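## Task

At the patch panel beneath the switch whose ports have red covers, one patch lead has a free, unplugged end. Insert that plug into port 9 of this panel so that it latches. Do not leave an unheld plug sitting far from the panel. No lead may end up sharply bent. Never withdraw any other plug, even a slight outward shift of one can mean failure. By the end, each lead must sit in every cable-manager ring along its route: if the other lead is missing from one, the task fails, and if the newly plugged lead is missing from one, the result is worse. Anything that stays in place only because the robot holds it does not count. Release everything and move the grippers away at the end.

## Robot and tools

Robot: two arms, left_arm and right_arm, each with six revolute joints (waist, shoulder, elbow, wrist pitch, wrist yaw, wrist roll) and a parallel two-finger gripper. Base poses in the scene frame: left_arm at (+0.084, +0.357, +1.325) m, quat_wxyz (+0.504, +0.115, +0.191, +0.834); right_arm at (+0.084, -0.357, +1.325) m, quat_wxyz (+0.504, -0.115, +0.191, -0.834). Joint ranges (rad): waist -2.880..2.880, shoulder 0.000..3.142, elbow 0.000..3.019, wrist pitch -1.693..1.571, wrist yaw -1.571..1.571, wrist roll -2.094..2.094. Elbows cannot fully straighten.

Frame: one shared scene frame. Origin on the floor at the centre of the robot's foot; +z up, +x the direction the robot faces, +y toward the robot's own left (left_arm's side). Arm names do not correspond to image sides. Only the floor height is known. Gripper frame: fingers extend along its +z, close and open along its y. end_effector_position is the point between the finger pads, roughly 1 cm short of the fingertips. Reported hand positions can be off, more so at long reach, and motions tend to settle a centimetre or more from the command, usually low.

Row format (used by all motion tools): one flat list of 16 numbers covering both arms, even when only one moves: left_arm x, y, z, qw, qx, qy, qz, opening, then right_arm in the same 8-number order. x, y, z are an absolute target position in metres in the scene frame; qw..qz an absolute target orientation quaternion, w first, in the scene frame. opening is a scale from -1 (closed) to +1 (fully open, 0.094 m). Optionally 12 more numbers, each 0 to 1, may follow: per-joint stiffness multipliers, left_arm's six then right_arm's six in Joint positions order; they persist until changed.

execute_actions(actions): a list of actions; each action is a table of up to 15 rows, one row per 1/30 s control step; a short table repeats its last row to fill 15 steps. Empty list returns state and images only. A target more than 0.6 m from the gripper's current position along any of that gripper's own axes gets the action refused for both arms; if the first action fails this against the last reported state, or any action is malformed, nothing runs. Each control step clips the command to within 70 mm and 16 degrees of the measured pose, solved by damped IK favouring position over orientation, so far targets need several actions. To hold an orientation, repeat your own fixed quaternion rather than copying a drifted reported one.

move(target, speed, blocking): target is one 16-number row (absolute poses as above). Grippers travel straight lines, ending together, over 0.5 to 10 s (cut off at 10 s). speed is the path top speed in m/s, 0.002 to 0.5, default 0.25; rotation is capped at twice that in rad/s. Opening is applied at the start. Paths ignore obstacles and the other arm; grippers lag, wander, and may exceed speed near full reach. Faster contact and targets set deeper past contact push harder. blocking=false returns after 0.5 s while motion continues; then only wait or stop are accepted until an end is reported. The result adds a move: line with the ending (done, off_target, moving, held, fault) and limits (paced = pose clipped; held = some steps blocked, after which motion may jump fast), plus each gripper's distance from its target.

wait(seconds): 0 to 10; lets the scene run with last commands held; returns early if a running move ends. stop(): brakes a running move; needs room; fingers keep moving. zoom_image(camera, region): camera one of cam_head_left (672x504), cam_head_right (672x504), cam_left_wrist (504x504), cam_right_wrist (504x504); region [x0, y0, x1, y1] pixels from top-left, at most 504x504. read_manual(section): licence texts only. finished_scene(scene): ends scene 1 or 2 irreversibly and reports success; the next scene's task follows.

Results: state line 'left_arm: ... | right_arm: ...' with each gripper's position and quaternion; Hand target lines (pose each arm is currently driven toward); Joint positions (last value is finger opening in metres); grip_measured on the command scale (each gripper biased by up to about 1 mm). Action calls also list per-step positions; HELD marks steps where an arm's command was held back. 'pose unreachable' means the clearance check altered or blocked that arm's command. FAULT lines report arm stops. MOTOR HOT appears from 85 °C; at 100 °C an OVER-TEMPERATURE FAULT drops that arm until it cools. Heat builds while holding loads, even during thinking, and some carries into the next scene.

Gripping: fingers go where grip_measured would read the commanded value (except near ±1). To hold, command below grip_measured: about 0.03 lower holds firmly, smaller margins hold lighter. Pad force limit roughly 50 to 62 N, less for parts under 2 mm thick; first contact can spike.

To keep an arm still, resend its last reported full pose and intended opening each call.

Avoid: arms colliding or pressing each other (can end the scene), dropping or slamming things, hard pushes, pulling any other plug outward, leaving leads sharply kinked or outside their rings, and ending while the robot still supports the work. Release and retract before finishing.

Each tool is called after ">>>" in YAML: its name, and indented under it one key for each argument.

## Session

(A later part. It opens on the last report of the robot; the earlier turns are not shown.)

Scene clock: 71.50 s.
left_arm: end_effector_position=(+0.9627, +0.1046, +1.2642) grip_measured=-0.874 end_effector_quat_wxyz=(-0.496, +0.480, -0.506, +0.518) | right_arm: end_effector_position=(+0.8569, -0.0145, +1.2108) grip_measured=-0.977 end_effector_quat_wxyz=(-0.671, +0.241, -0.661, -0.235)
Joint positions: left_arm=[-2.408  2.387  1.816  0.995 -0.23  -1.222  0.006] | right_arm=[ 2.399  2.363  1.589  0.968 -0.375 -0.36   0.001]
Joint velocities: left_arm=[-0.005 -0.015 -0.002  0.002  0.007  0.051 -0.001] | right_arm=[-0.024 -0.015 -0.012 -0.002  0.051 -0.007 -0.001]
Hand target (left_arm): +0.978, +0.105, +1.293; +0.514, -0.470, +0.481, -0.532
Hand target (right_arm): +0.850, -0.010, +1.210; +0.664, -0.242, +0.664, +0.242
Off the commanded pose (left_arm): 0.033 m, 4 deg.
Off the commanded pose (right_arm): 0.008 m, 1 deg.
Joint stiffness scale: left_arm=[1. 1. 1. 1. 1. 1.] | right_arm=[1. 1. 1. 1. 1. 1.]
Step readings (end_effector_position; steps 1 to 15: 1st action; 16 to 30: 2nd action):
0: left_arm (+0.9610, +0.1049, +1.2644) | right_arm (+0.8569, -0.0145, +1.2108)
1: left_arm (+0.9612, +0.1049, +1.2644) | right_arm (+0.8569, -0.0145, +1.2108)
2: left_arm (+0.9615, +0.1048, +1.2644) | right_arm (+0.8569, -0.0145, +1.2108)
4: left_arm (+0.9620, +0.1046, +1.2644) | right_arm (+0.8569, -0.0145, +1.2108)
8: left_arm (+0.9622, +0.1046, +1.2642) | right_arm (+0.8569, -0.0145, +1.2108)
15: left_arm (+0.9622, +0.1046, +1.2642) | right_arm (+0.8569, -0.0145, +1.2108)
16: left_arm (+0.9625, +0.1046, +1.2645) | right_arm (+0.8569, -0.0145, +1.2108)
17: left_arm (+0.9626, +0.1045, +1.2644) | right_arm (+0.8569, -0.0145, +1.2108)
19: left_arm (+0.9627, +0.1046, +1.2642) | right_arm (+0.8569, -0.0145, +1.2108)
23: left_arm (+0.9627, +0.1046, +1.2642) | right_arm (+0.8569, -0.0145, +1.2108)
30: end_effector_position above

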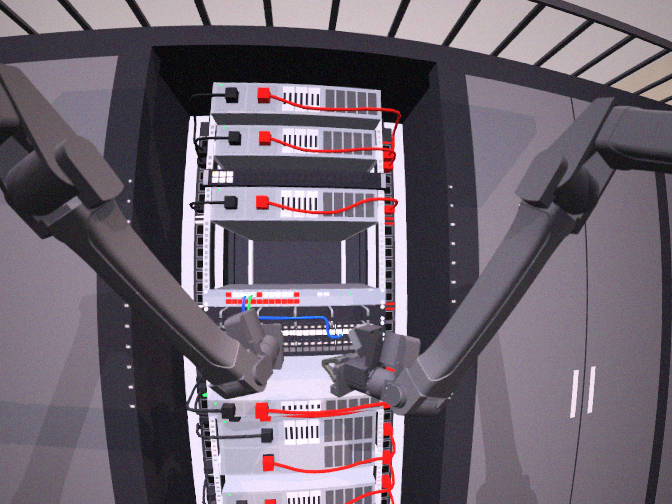

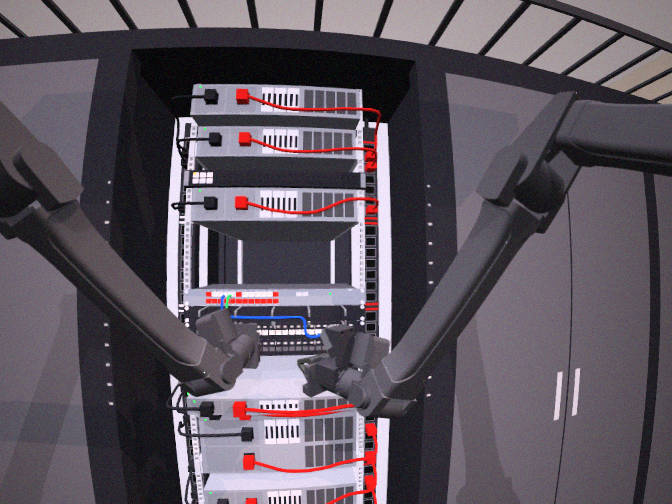

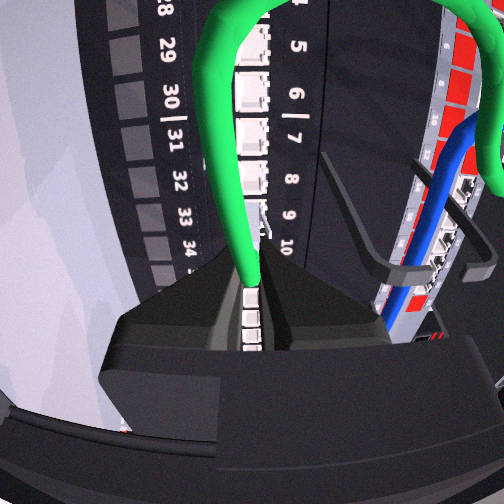

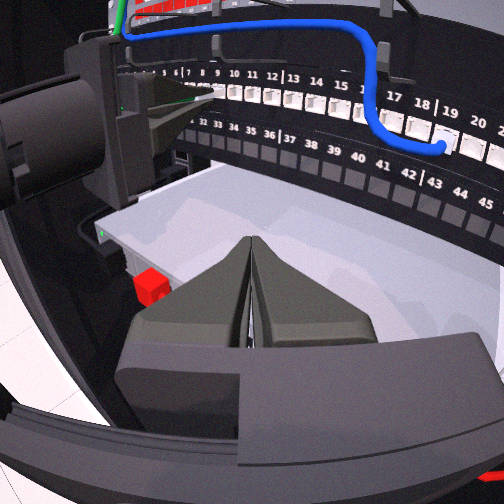

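>>> execute_actions:
  actions:
    - [[0.9835,0.1043,1.2921,0.5161,-0.4709,0.4811,-0.5321,-0.91,0.85,-0.01,1.21,0.664,-0.242,0.664,0.242,-1]]
    - [[0.9865,0.1052,1.2921,0.5172,-0.4720,0.4802,-0.5312,-0.91,0.85,-0.01,1.21,0.664,-0.242,0.664,0.242,-1]]

>>> zoom_image:
  camera: "cam_left_wrist"
  region: [220,170,310,260]

>>> zoom_image:
  camera: "cam_right_wrist"
  region: [170,65,250,121]

Scene clock: 72.80 s.
left_arm: end_effector_position=(+0.9636, +0.1048, +1.2638) grip_measured=-0.874 end_effector_quat_wxyz=(-0.497, +0.480, -0.504, +0.518) | right_arm: end_effector_position=(+0.8569, -0.0145, +1.2108) grip_measured=-0.977 end_effector_quat_wxyz=(-0.671, +0.241, -0.661, -0.235)
Joint positions: left_arm=[-2.408  2.391  1.821  0.995 -0.233 -1.221  0.006] | right_arm=[ 2.399  2.363  1.589  0.968 -0.375 -0.36   0.001]
Joint velocities: left_arm=[ 0.005  0.015 -0.007  0.002  0.007  0.037 -0.   ] | right_arm=[ 0.005  0.005  0.002 -0.007  0.037 -0.051  0.001]
Hand target (left_arm): +0.982, +0.107, +1.293; +0.516, -0.472, +0.480, -0.530
Hand target (right_arm): +0.850, -0.010, +1.210; +0.664, -0.242, +0.664, +0.242
Off the commanded pose (left_arm): 0.036 m, 4 deg.
Off the commanded pose (right_arm): 0.008 m, 1 deg.
Joint stiffness scale: left_arm=[1. 1. 1. 1. 1. 1.] | right_arm=[1. 1. 1. 1. 1. 1.]
Step readings (end_effector_position; steps 1 to 15: 1st action; 16 to 30: 2nd action):
0: left_arm (+0.9627, +0.1046, +1.2642) | right_arm (+0.8569, -0.0145, +1.2108)
1: left_arm (+0.9628, +0.1046, +1.2642) | right_arm (+0.8569, -0.0145, +1.2108)
2: left_arm (+0.9629, +0.1047, +1.2639) | right_arm (+0.8569, -0.0145, +1.2108)
4: left_arm (+0.9630, +0.1047, +1.2640) | right_arm (+0.8569, -0.0145, +1.2108)
8: left_arm (+0.9630, +0.1047, +1.2640) | right_arm (+0.8569, -0.0145, +1.2108)
15: left_arm (+0.9630, +0.1047, +1.2640) | right_arm (+0.8569, -0.0145, +1.2108)
16: left_arm (+0.9632, +0.1049, +1.2642) | right_arm (+0.8569, -0.0145, +1.2108)
17: left_arm (+0.9634, +0.1049, +1.2641) | right_arm (+0.8569, -0.0145, +1.2108)
19: left_arm (+0.9637, +0.1048, +1.2642) | right_arm (+0.8569, -0.0145, +1.2108)
23: left_arm (+0.9636, +0.1048, +1.2638) | right_arm (+0.8569, -0.0145, +1.2108)
30: end_effector_position above

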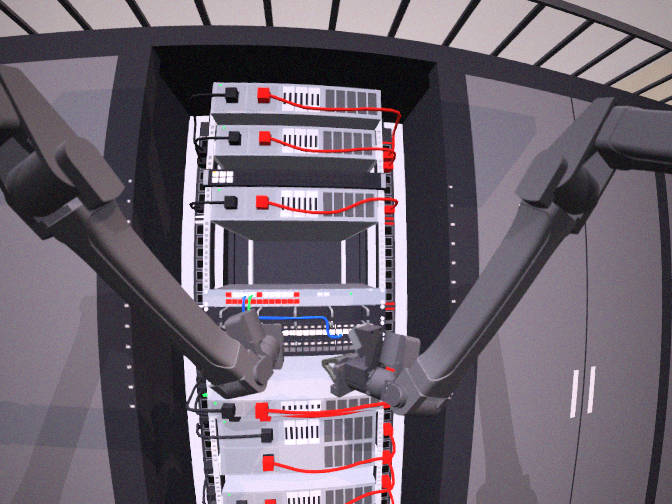

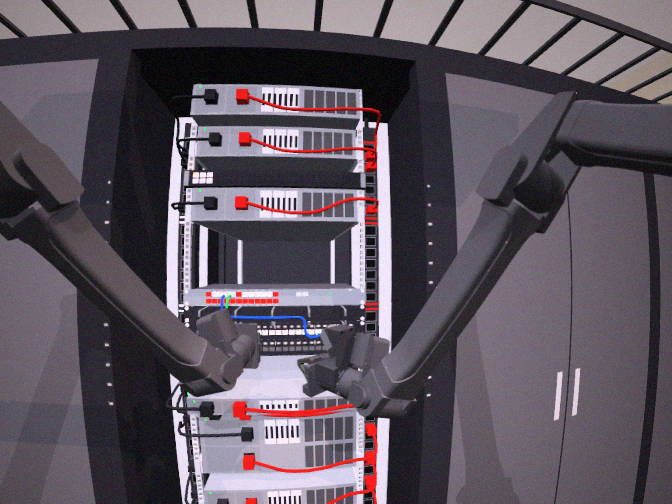

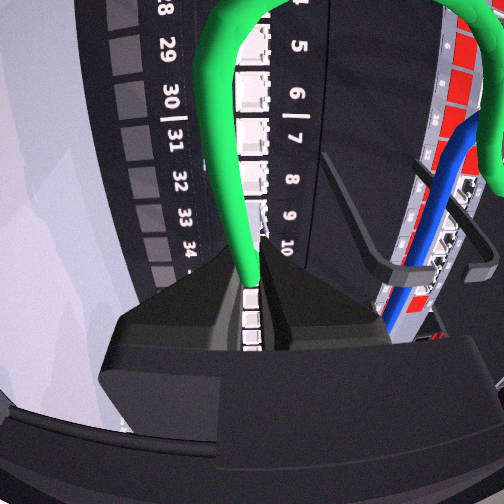

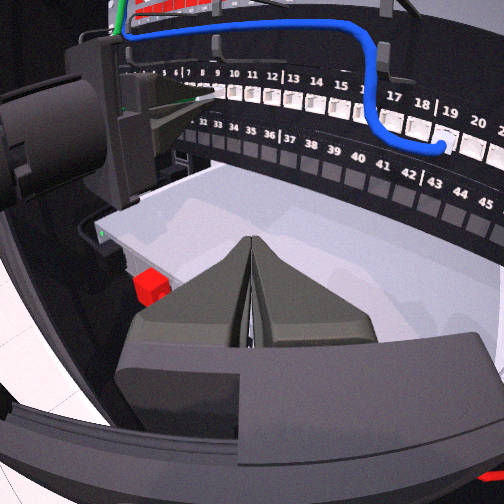

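Region (220, 170, 310, 260) of cam_left_wrist's 504x504 image, scaled by 5.600, with more detail than that image has.

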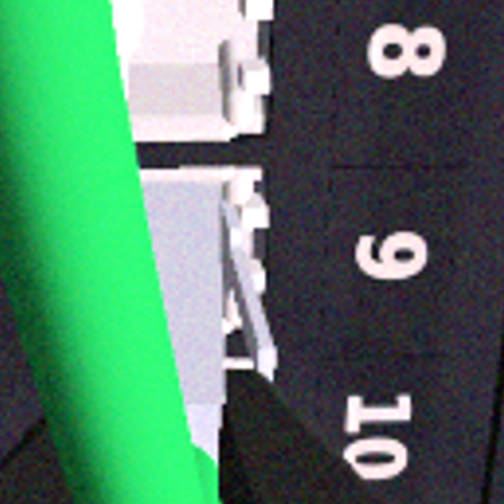

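Region (170, 65, 250, 121) of cam_right_wrist's 504x504 image, scaled by 6.300, with more detail than that image has; it fills the top 353 rows of this view, and the rest is white.

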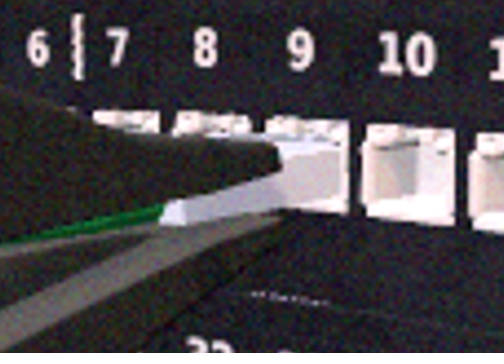

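>>> execute_actions:
  actions:
    - [[0.990,0.1052,1.2935,0.5172,-0.4720,0.4802,-0.5312,-0.92,0.85,-0.01,1.21,0.664,-0.242,0.664,0.242,-1]]
    - [[0.994,0.1052,1.2950,0.5172,-0.4720,0.4802,-0.5312,-0.92,0.85,-0.01,1.21,0.664,-0.242,0.664,0.242,-1]]

>>> zoom_image:
  camera: "cam_left_wrist"
  region: [220,170,310,260]

>>> zoom_image:
  camera: "cam_right_wrist"
  region: [170,65,250,121]

Scene clock: 74.07 s.
left_arm: end_effector_position=(+0.9676, +0.1043, +1.2644) grip_measured=-0.874 end_effector_quat_wxyz=(-0.501, +0.480, -0.500, +0.518) | right_arm: end_effector_position=(+0.8569, -0.0145, +1.2108) grip_measured=-0.977 end_effector_quat_wxyz=(-0.671, +0.241, -0.661, -0.235)
Joint positions: left_arm=[-2.408  2.403  1.845  0.995 -0.236 -1.219  0.006] | right_arm=[ 2.399  2.363  1.589  0.968 -0.375 -0.36   0.001]
Joint velocities: left_arm=[-0.015 -0.015  0.007  0.007 -0.066 -0.037 -0.001] | right_arm=[ 0.005 -0.005  0.022 -0.007 -0.037 -0.007  0.   ]
Hand target (left_arm): +0.989, +0.107, +1.297; +0.516, -0.472, +0.479, -0.531
Hand target (right_arm): +0.850, -0.010, +1.210; +0.664, -0.242, +0.664, +0.242
Off the commanded pose (left_arm): 0.040 m, 3 deg.
Off the commanded pose (right_arm): 0.008 m, 1 deg.
Joint stiffness scale: left_arm=[1. 1. 1. 1. 1. 1.] | right_arm=[1. 1. 1. 1. 1. 1.]
Step readings (end_effector_position; steps 1 to 15: 1st action; 16 to 30: 2nd action):
0: left_arm (+0.9636, +0.1048, +1.2638) | right_arm (+0.8569, -0.0145, +1.2108)
1: left_arm (+0.9638, +0.1049, +1.2642) | right_arm (+0.8569, -0.0145, +1.2108)
2: left_arm (+0.9640, +0.1048, +1.2641) | right_arm (+0.8569, -0.0145, +1.2108)
4: left_arm (+0.9644, +0.1048, +1.2642) | right_arm (+0.8569, -0.0145, +1.2108)
8: left_arm (+0.9649, +0.1047, +1.2643) | right_arm (+0.8569, -0.0145, +1.2108)
15: left_arm (+0.9655, +0.1046, +1.2642) | right_arm (+0.8569, -0.0145, +1.2108)
16: left_arm (+0.9658, +0.1046, +1.2645) | right_arm (+0.8569, -0.0145, +1.2108)
17: left_arm (+0.9660, +0.1044, +1.2642) | right_arm (+0.8569, -0.0145, +1.2108)
19: left_arm (+0.9668, +0.1043, +1.2644) | right_arm (+0.8569, -0.0145, +1.2108)
23: left_arm (+0.9676, +0.1043, +1.2644) | right_arm (+0.8569, -0.0145, +1.2108)
30: end_effector_position above

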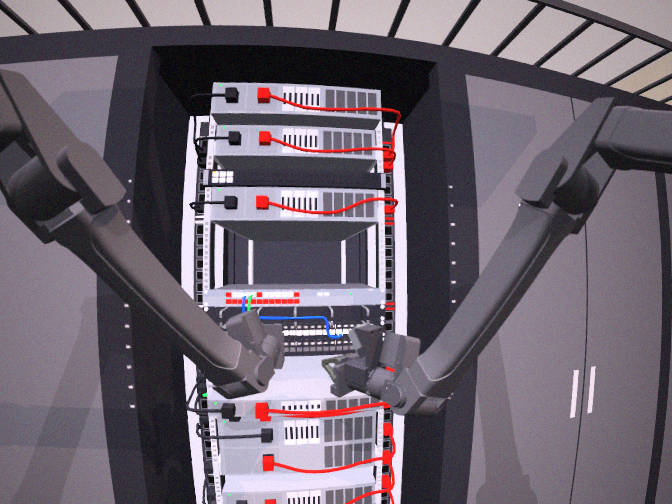

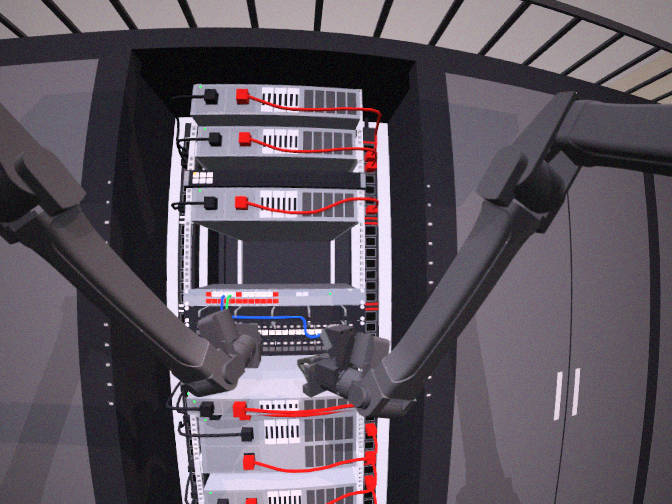

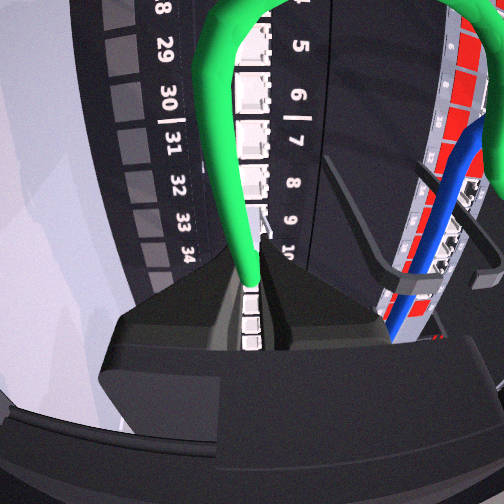

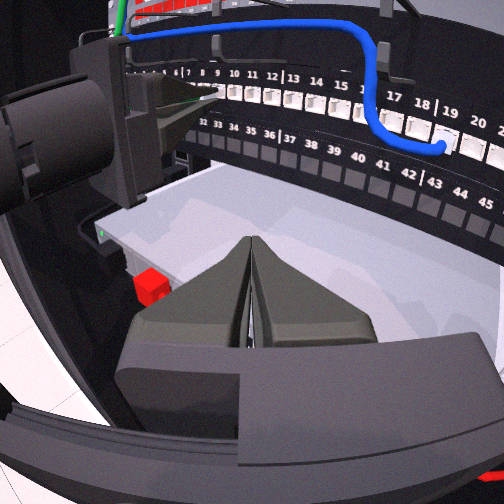

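Region (220, 170, 310, 260) of cam_left_wrist's 504x504 image, scaled by 5.600, with more detail than that image has.

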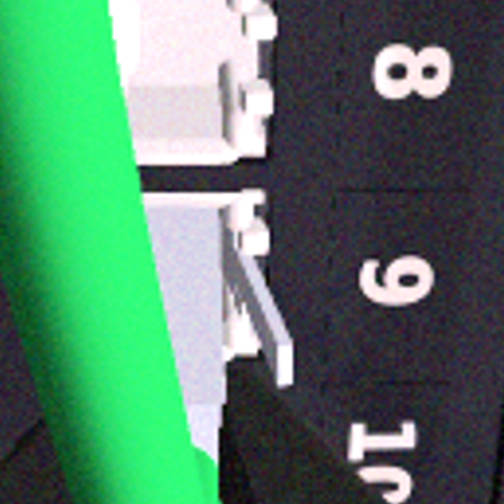

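Region (170, 65, 250, 121) of cam_right_wrist's 504x504 image, scaled by 6.300, with more detail than that image has; it fills the top 353 rows of this view, and the rest is white.

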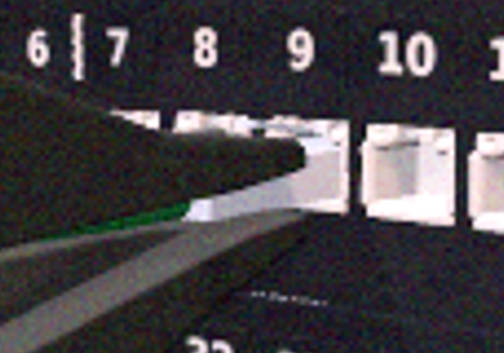

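>>> execute_actions:
  actions:
    - [[0.998,0.1056,1.2960,0.5172,-0.4720,0.4802,-0.5312,-0.92,0.85,-0.01,1.21,0.664,-0.242,0.664,0.242,-1]]

>>> zoom_image:
  camera: "cam_left_wrist"
  region: [220,170,310,260]

>>> zoom_image:
  camera: "cam_right_wrist"
  region: [400,100,490,170]

Scene clock: 74.73 s.
left_arm: end_effector_position=(+0.9677, +0.1044, +1.2646) grip_measured=-0.874 end_effector_quat_wxyz=(-0.501, +0.480, -0.500, +0.518) | right_arm: end_effector_position=(+0.8569, -0.0145, +1.2108) grip_measured=-0.977 end_effector_quat_wxyz=(-0.671, +0.241, -0.661, -0.235)
Joint positions: left_arm=[-2.408  2.403  1.845  0.995 -0.236 -1.219  0.006] | right_arm=[ 2.399  2.363  1.589  0.968 -0.375 -0.36   0.001]
Joint velocities: left_arm=[-0.015 -0.005  0.002 -0.002  0.037 -0.051 -0.   ] | right_arm=[-0.005  0.005 -0.027 -0.012 -0.066  0.037  0.   ]
Hand target (left_arm): +0.992, +0.108, +1.298; +0.516, -0.472, +0.479, -0.530
Hand target (right_arm): +0.850, -0.010, +1.210; +0.664, -0.242, +0.664, +0.242
Off the commanded pose (left_arm): 0.044 m, 3 deg.
Off the commanded pose (right_arm): 0.008 m, 1 deg.
Joint stiffness scale: left_arm=[1. 1. 1. 1. 1. 1.] | right_arm=[1. 1. 1. 1. 1. 1.]
Step readings (end_effector_position):
0: left_arm (+0.9676, +0.1043, +1.2644) | right_arm (+0.8569, -0.0145, +1.2108)
1: left_arm (+0.9677, +0.1044, +1.2646) | right_arm (+0.8569, -0.0145, +1.2108)
2: left_arm (+0.9677, +0.1044, +1.2646) | right_arm (+0.8569, -0.0145, +1.2108)
4: left_arm (+0.9677, +0.1044, +1.2646) | right_arm (+0.8569, -0.0145, +1.2108)
8: left_arm (+0.9677, +0.1044, +1.2646) | right_arm (+0.8569, -0.0145, +1.2108)
15: end_effector_position above

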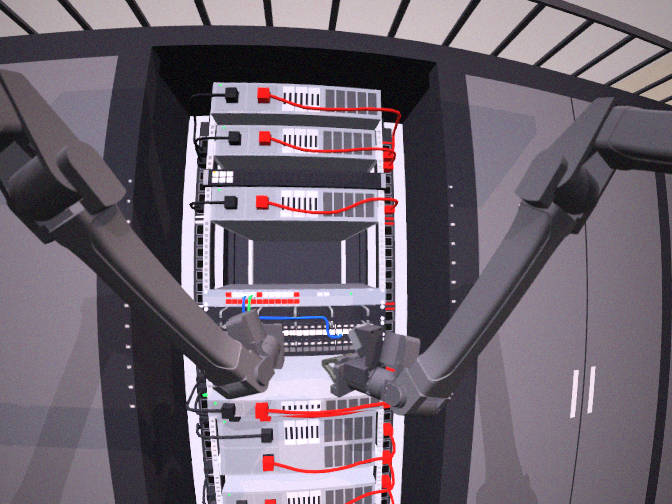

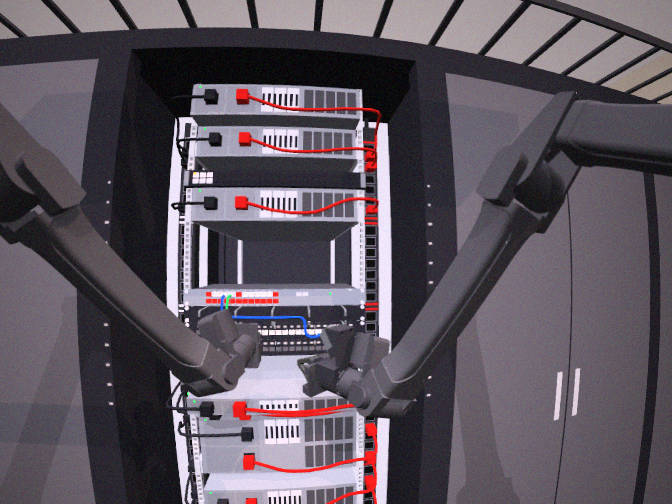

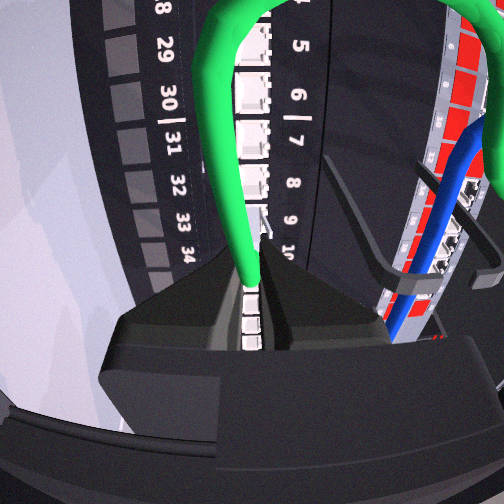

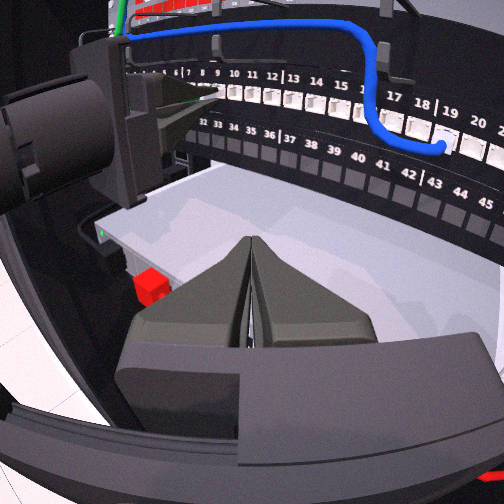

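Region (220, 170, 310, 260) of cam_left_wrist's 504x504 image, scaled by 5.600, with more detail than that image has.

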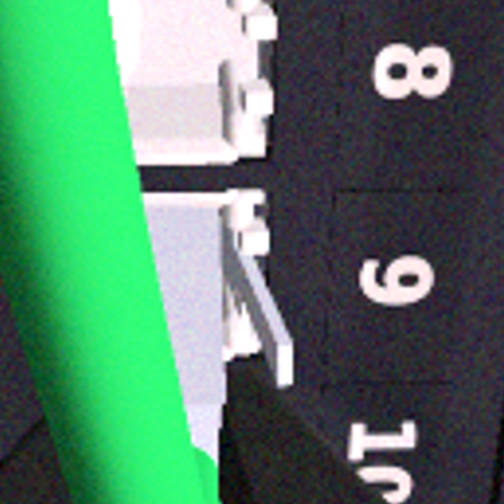

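Region (400, 100, 490, 170) of cam_right_wrist's 504x504 image, scaled by 5.600, with more detail than that image has.

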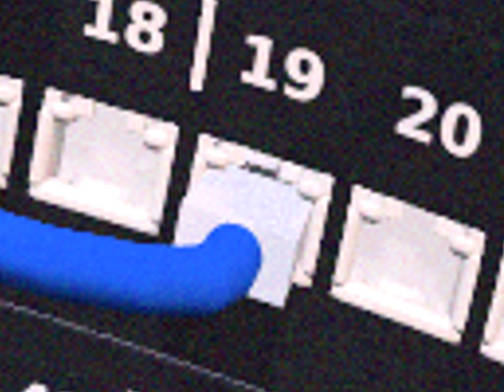

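>>> execute_actions:
  actions:
    - [[0.975,0.100,1.277,0.503,-0.480,0.498,-0.518,-0.92,0.85,-0.01,1.21,0.664,-0.242,0.664,0.242,-1]]
    - [[0.965,0.100,1.277,0.503,-0.480,0.498,-0.518,-0.79,0.85,-0.01,1.21,0.664,-0.242,0.664,0.242,-1]]

>>> zoom_image:
  camera: "cam_left_wrist"
  region: [200,170,330,300]

Scene clock: 75.93 s.
left_arm: end_effector_position=(+0.9652, +0.1044, +1.2620) grip_measured=-0.793 end_effector_quat_wxyz=(-0.500, +0.484, -0.502, +0.514) | right_arm: end_effector_position=(+0.8569, -0.0145, +1.2108) grip_measured=-0.977 end_effector_quat_wxyz=(-0.671, +0.241, -0.661, -0.235)
Joint positions: left_arm=[-2.41   2.401  1.836  0.994 -0.247 -1.219  0.01 ] | right_arm=[ 2.399  2.363  1.589  0.968 -0.375 -0.36   0.001]
Joint velocities: left_arm=[-0.005  0.005 -0.007 -0.007 -0.051 -0.022 -0.001] | right_arm=[-0.015 -0.005 -0.007  0.012  0.066 -0.022 -0.   ]
Hand target (left_arm): +0.965, +0.100, +1.277; +0.503, -0.480, +0.498, -0.518
Hand target (right_arm): +0.850, -0.010, +1.210; +0.664, -0.242, +0.664, +0.242
Off the commanded pose (left_arm): 0.016 m, 1 deg.
Off the commanded pose (right_arm): 0.008 m, 1 deg.
Joint stiffness scale: left_arm=[1. 1. 1. 1. 1. 1.] | right_arm=[1. 1. 1. 1. 1. 1.]
Step readings (end_effector_position; steps 1 to 15: 1st action; 16 to 30: 2nd action):
0: left_arm (+0.9677, +0.1044, +1.2646) | right_arm (+0.8569, -0.0145, +1.2108)
1: left_arm (+0.9677, +0.1045, +1.2645) | right_arm (+0.8569, -0.0145, +1.2108)
2: left_arm (+0.9675, +0.1043, +1.2646) | right_arm (+0.8569, -0.0145, +1.2108)
4: left_arm (+0.9675, +0.1045, +1.2643) | right_arm (+0.8569, -0.0145, +1.2108)
8: left_arm (+0.9675, +0.1045, +1.2643) | right_arm (+0.8569, -0.0145, +1.2108)
15: left_arm (+0.9675, +0.1045, +1.2643) | right_arm (+0.8569, -0.0145, +1.2108)
16: left_arm (+0.9664, +0.1040, +1.2628) | right_arm (+0.8569, -0.0145, +1.2108)
17: left_arm (+0.9656, +0.1042, +1.2621) | right_arm (+0.8569, -0.0145, +1.2108)
19: left_arm (+0.9653, +0.1043, +1.2618) | right_arm (+0.8569, -0.0145, +1.2108)
23: left_arm (+0.9652, +0.1044, +1.2620) | right_arm (+0.8569, -0.0145, +1.2108)
30: end_effector_position above

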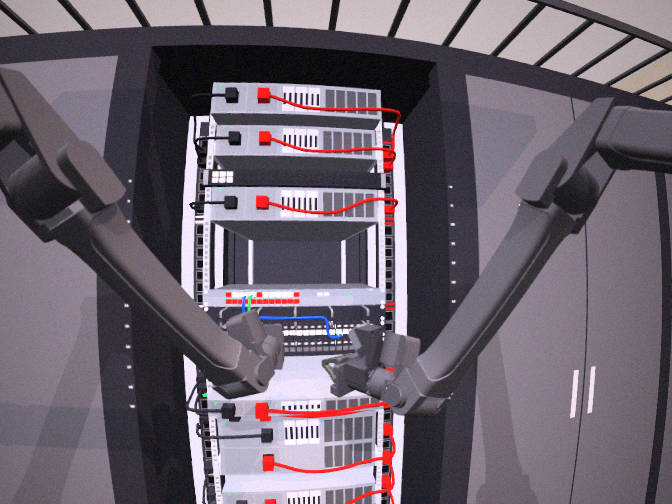

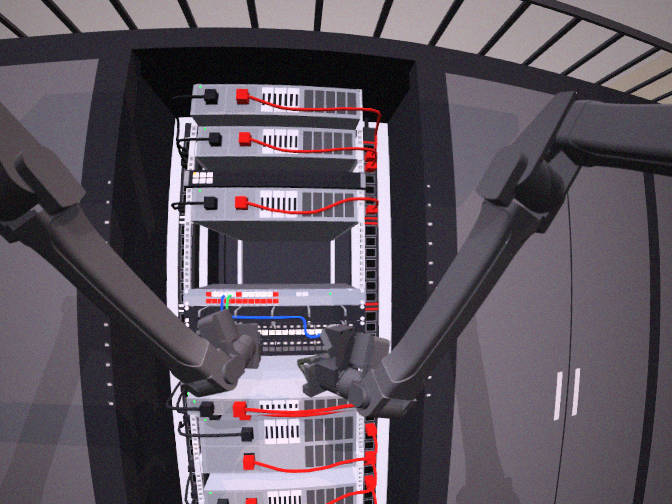

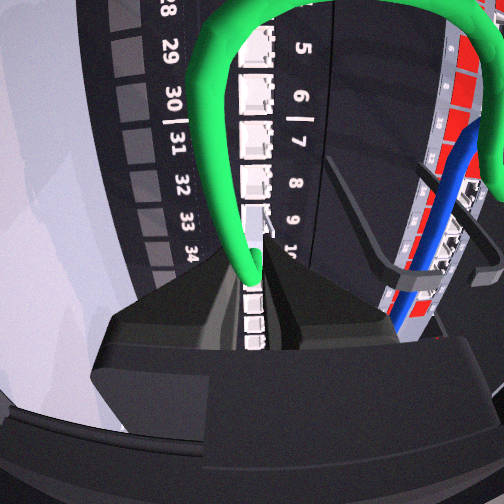

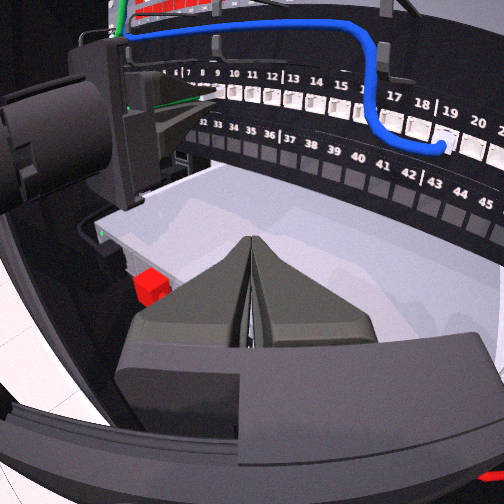

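Region (200, 170, 330, 300) of cam_left_wrist's 504x504 image, scaled by 3.877, with more detail than that image has.

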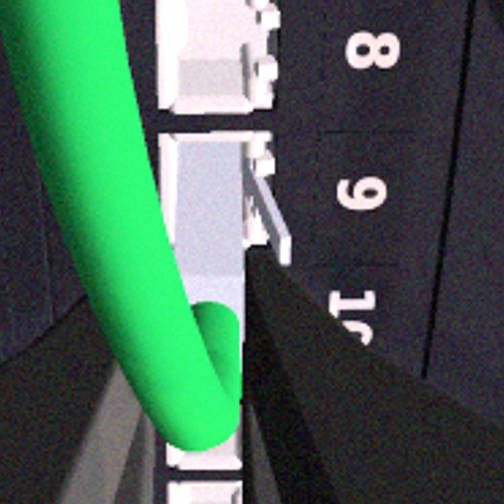

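Open more and retreat.

>>> execute_actions:
  actions:
    - [[0.950,0.100,1.282,0.503,-0.480,0.498,-0.518,-0.55,0.85,-0.01,1.21,0.664,-0.242,0.664,0.242,-1]]
    - [[0.925,0.098,1.28,0.503,-0.480,0.498,-0.518,-0.5,0.85,-0.01,1.21,0.664,-0.242,0.664,0.242,-1]]

>>> move:
  target: [0.80,0.09,1.27,0.503,-0.480,0.498,-0.518,-0.5,0.78,-0.12,1.21,0.664,-0.242,0.664,0.242,-1]
  speed: 0.15

Scene clock: 77.13 s.
left_arm: end_effector_position=(+0.9255, +0.1089, +1.2507) grip_measured=-0.503 end_effector_quat_wxyz=(-0.495, +0.489, -0.513, +0.502) | right_arm: end_effector_position=(+0.8569, -0.0145, +1.2108) grip_measured=-0.977 end_effector_quat_wxyz=(-0.671, +0.241, -0.661, -0.235)
Joint positions: left_arm=[-2.418  2.346  1.671  1.072 -0.268 -1.211  0.023] | right_arm=[ 2.399  2.363  1.589  0.968 -0.375 -0.36   0.001]
Joint velocities: left_arm=[-0.015 -0.005 -0.012  0.012 -0.007 -0.007 -0.001] | right_arm=[ 0.005  0.005 -0.007 -0.017  0.066 -0.022  0.   ]
Hand target (left_arm): +0.926, +0.098, +1.279; +0.503, -0.480, +0.498, -0.518
Hand target (right_arm): +0.850, -0.010, +1.210; +0.664, -0.242, +0.664, +0.242
Off the commanded pose (left_arm): 0.031 m, 3 deg.
Off the commanded pose (right_arm): 0.008 m, 1 deg.
Joint stiffness scale: left_arm=[1. 1. 1. 1. 1. 1.] | right_arm=[1. 1. 1. 1. 1. 1.]
Step readings (end_effector_position; steps 1 to 15: 1st action; 16 to 30: 2nd action):
0: left_arm (+0.9652, +0.1044, +1.2620) | right_arm (+0.8569, -0.0145, +1.2108)
1: left_arm (+0.9636, +0.1049, +1.2607) | right_arm (+0.8569, -0.0145, +1.2108)
2: left_arm (+0.9599, +0.1062, +1.2592) | right_arm (+0.8569, -0.0145, +1.2108)
4: left_arm (+0.9535, +0.1076, +1.2559) | right_arm (+0.8569, -0.0145, +1.2108)
8: left_arm (+0.9509, +0.1081, +1.2552) | right_arm (+0.8569, -0.0145, +1.2108)
15: left_arm (+0.9510, +0.1082, +1.2555) | right_arm (+0.8569, -0.0145, +1.2108)
16: left_arm (+0.9486, +0.1089, +1.2547) | right_arm (+0.8569, -0.0145, +1.2108)
17: left_arm (+0.9437, +0.1112, +1.2557) | right_arm (+0.8569, -0.0145, +1.2108)
19: left_arm (+0.9343, +0.1131, +1.2540) | right_arm (+0.8569, -0.0145, +1.2108)
23: left_arm (+0.9268, +0.1111, +1.2498) | right_arm (+0.8569, -0.0145, +1.2108)
30: end_effector_position above

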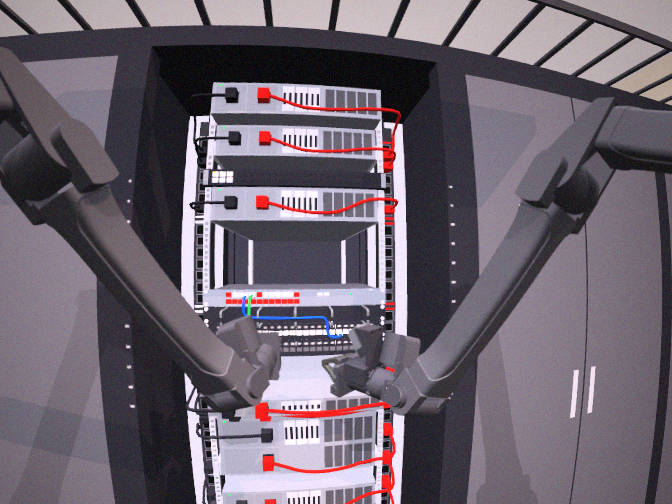

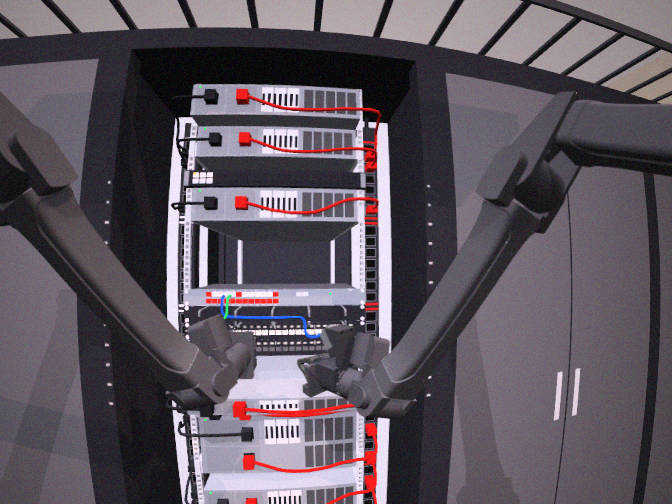

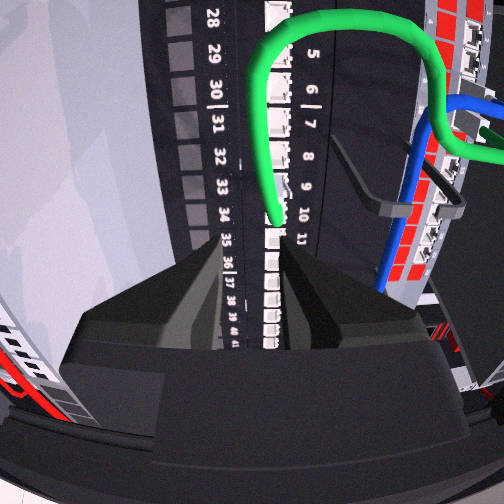

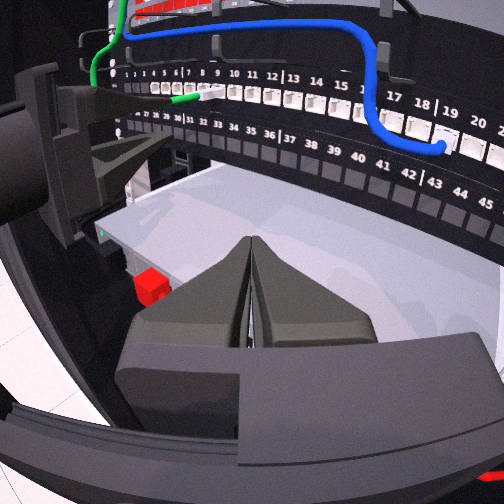

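Scene clock: 78.40 s.
left_arm: end_effector_position=(+0.7993, +0.0924, +1.2480) grip_measured=-0.503 end_effector_quat_wxyz=(-0.494, +0.486, -0.513, +0.506) | right_arm: end_effector_position=(+0.7817, -0.1128, +1.2094) grip_measured=-0.977 end_effector_quat_wxyz=(-0.661, +0.245, -0.665, -0.245)
Joint positions: left_arm=[-2.499  2.275  1.298  1.387 -0.333 -1.179  0.023] | right_arm=[ 2.277  2.212  1.228  1.163 -0.51  -0.331  0.001]
Joint velocities: left_arm=[-0.005 -0.005  0.012 -0.002  0.037 -0.037  0.001] | right_arm=[ 0.005 -0.015  0.012 -0.002 -0.022 -0.007  0.   ]
Hand target (left_arm): +0.800, +0.089, +1.269; +0.503, -0.480, +0.498, -0.518
Hand target (right_arm): +0.781, -0.121, +1.211; +0.664, -0.241, +0.665, +0.243
Off the commanded pose (left_arm): 0.022 m, 3 deg.
Off the commanded pose (right_arm): 0.007 m, 1 deg.
Joint stiffness scale: left_arm=[1. 1. 1. 1. 1. 1.] | right_arm=[1. 1. 1. 1. 1. 1.]
move: off_target (left_arm)

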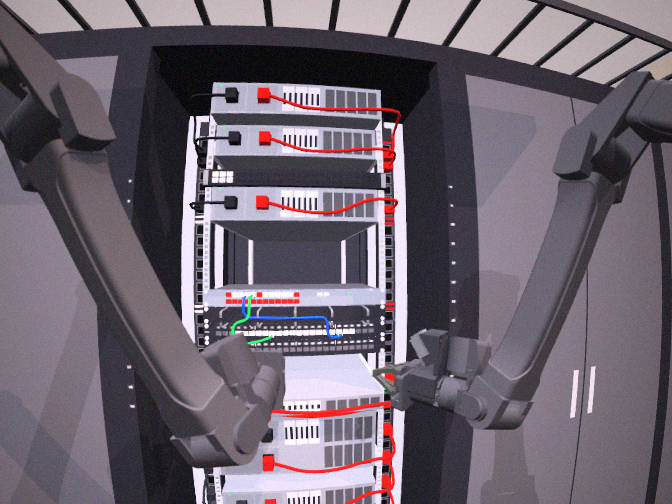

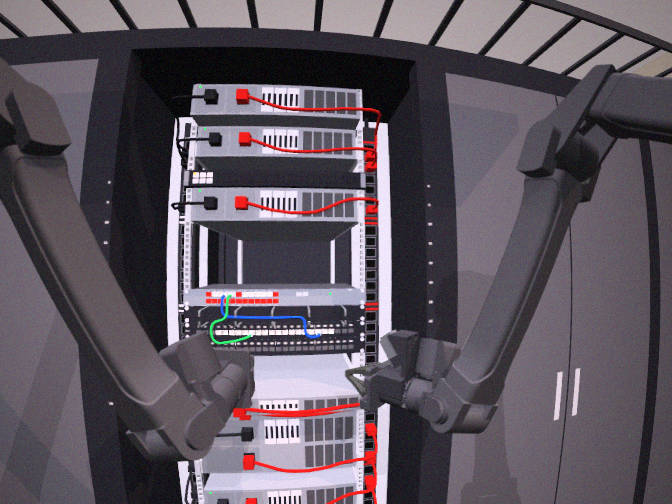

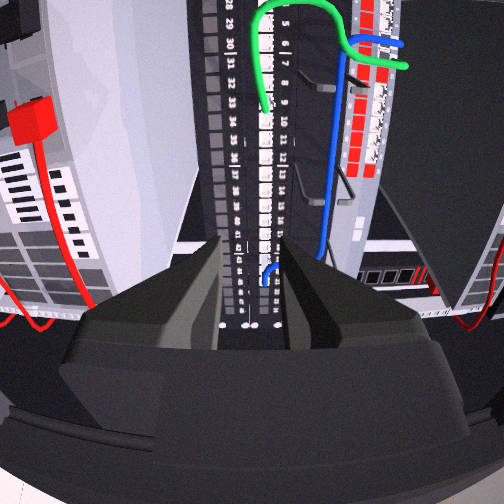

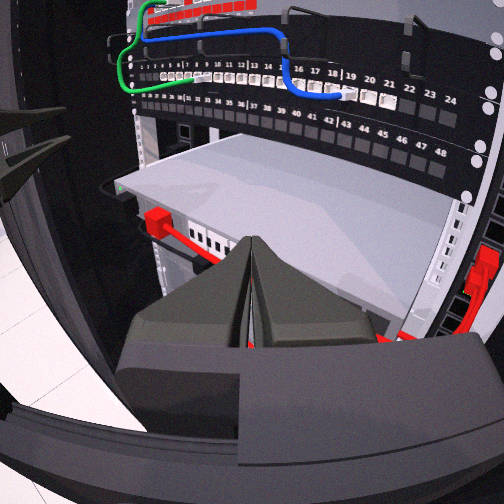

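>>> move:
  target: [0.66,0.25,1.27,0.503,-0.480,0.498,-0.518,-0.5,0.68,-0.25,1.21,0.664,-0.242,0.664,0.242,-1]

>>> zoom_image:
  camera: "cam_head_left"
  region: [200,280,390,370]

Scene clock: 79.83 s.
left_arm: end_effector_position=(+0.6559, +0.2406, +1.2633) grip_measured=-0.503 end_effector_quat_wxyz=(-0.444, +0.505, -0.563, +0.480) | right_arm: end_effector_position=(+0.6825, -0.2482, +1.2068) grip_measured=-0.977 end_effector_quat_wxyz=(-0.660, +0.242, -0.668, -0.244)
Joint positions: left_arm=[-2.322  1.971  0.666  1.541 -0.161 -1.272  0.023] | right_arm=[ 2.042  2.113  0.884  1.441 -0.733 -0.27   0.001]
Joint velocities: left_arm=[ 0.005 -0.005 -0.002  0.007 -0.007 -0.051 -0.002] | right_arm=[ 0.005 -0.005  0.002 -0.007  0.007 -0.081  0.001]
Hand target (left_arm): +0.659, +0.249, +1.271; +0.453, -0.507, +0.549, -0.486
Hand target (right_arm): +0.682, -0.251, +1.212; +0.665, -0.240, +0.664, +0.243
Off the commanded pose (left_arm): 0.012 m, 11 deg.
Off the commanded pose (right_arm): 0.004 m, 1 deg.
Joint stiffness scale: left_arm=[1. 1. 1. 1. 1. 1.] | right_arm=[1. 1. 1. 1. 1. 1.]
joint sent to its limit (left arm) — the command would take joint 4 (wrist pitch) past its upper limit, so that joint was sent only as far as its limit.
move: off_target (left_arm)

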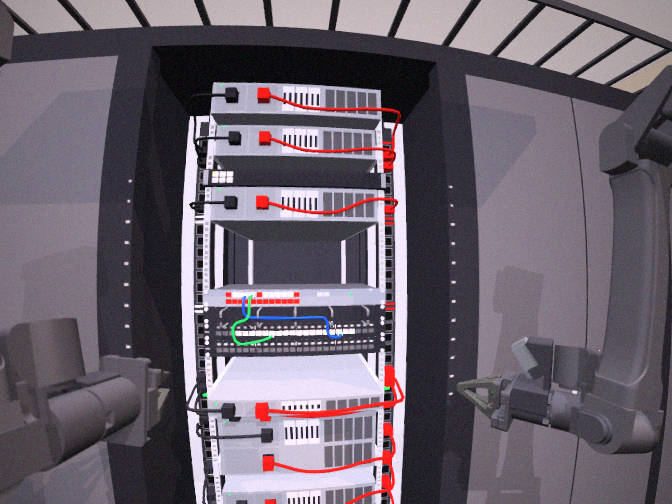

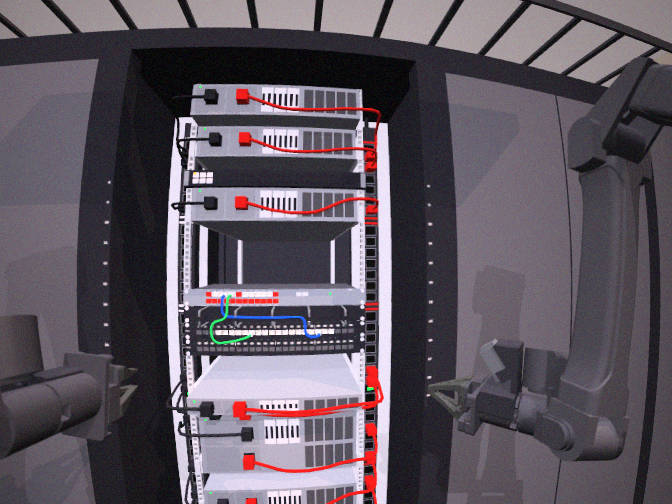

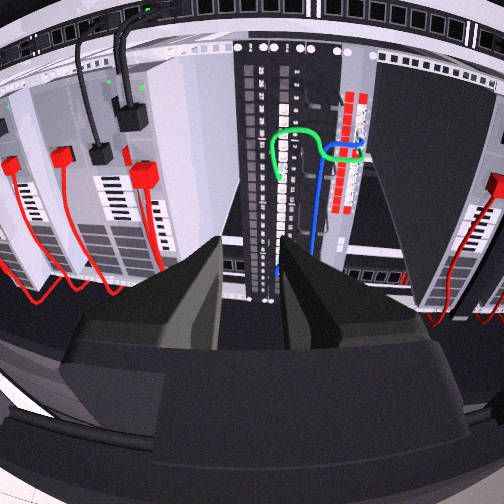

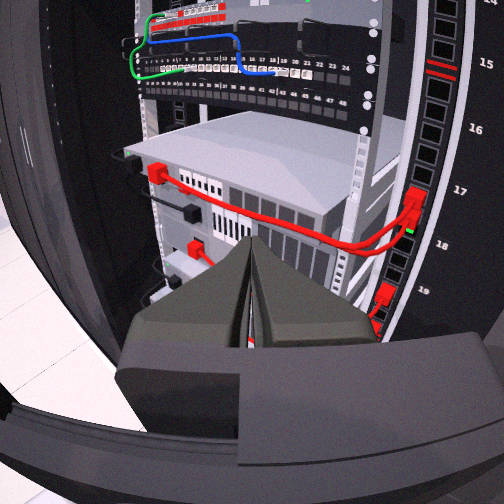

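Region (200, 280, 390, 370) of cam_head_left's 672x504 image, scaled by 2.653, with more detail than that image has; it fills the top 239 rows of this view, and the rest is white.

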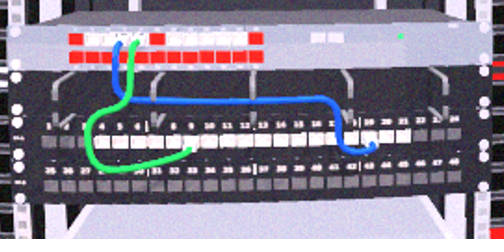

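>>> finished_scene:
  scene: 1

The scene is finished: the task was done.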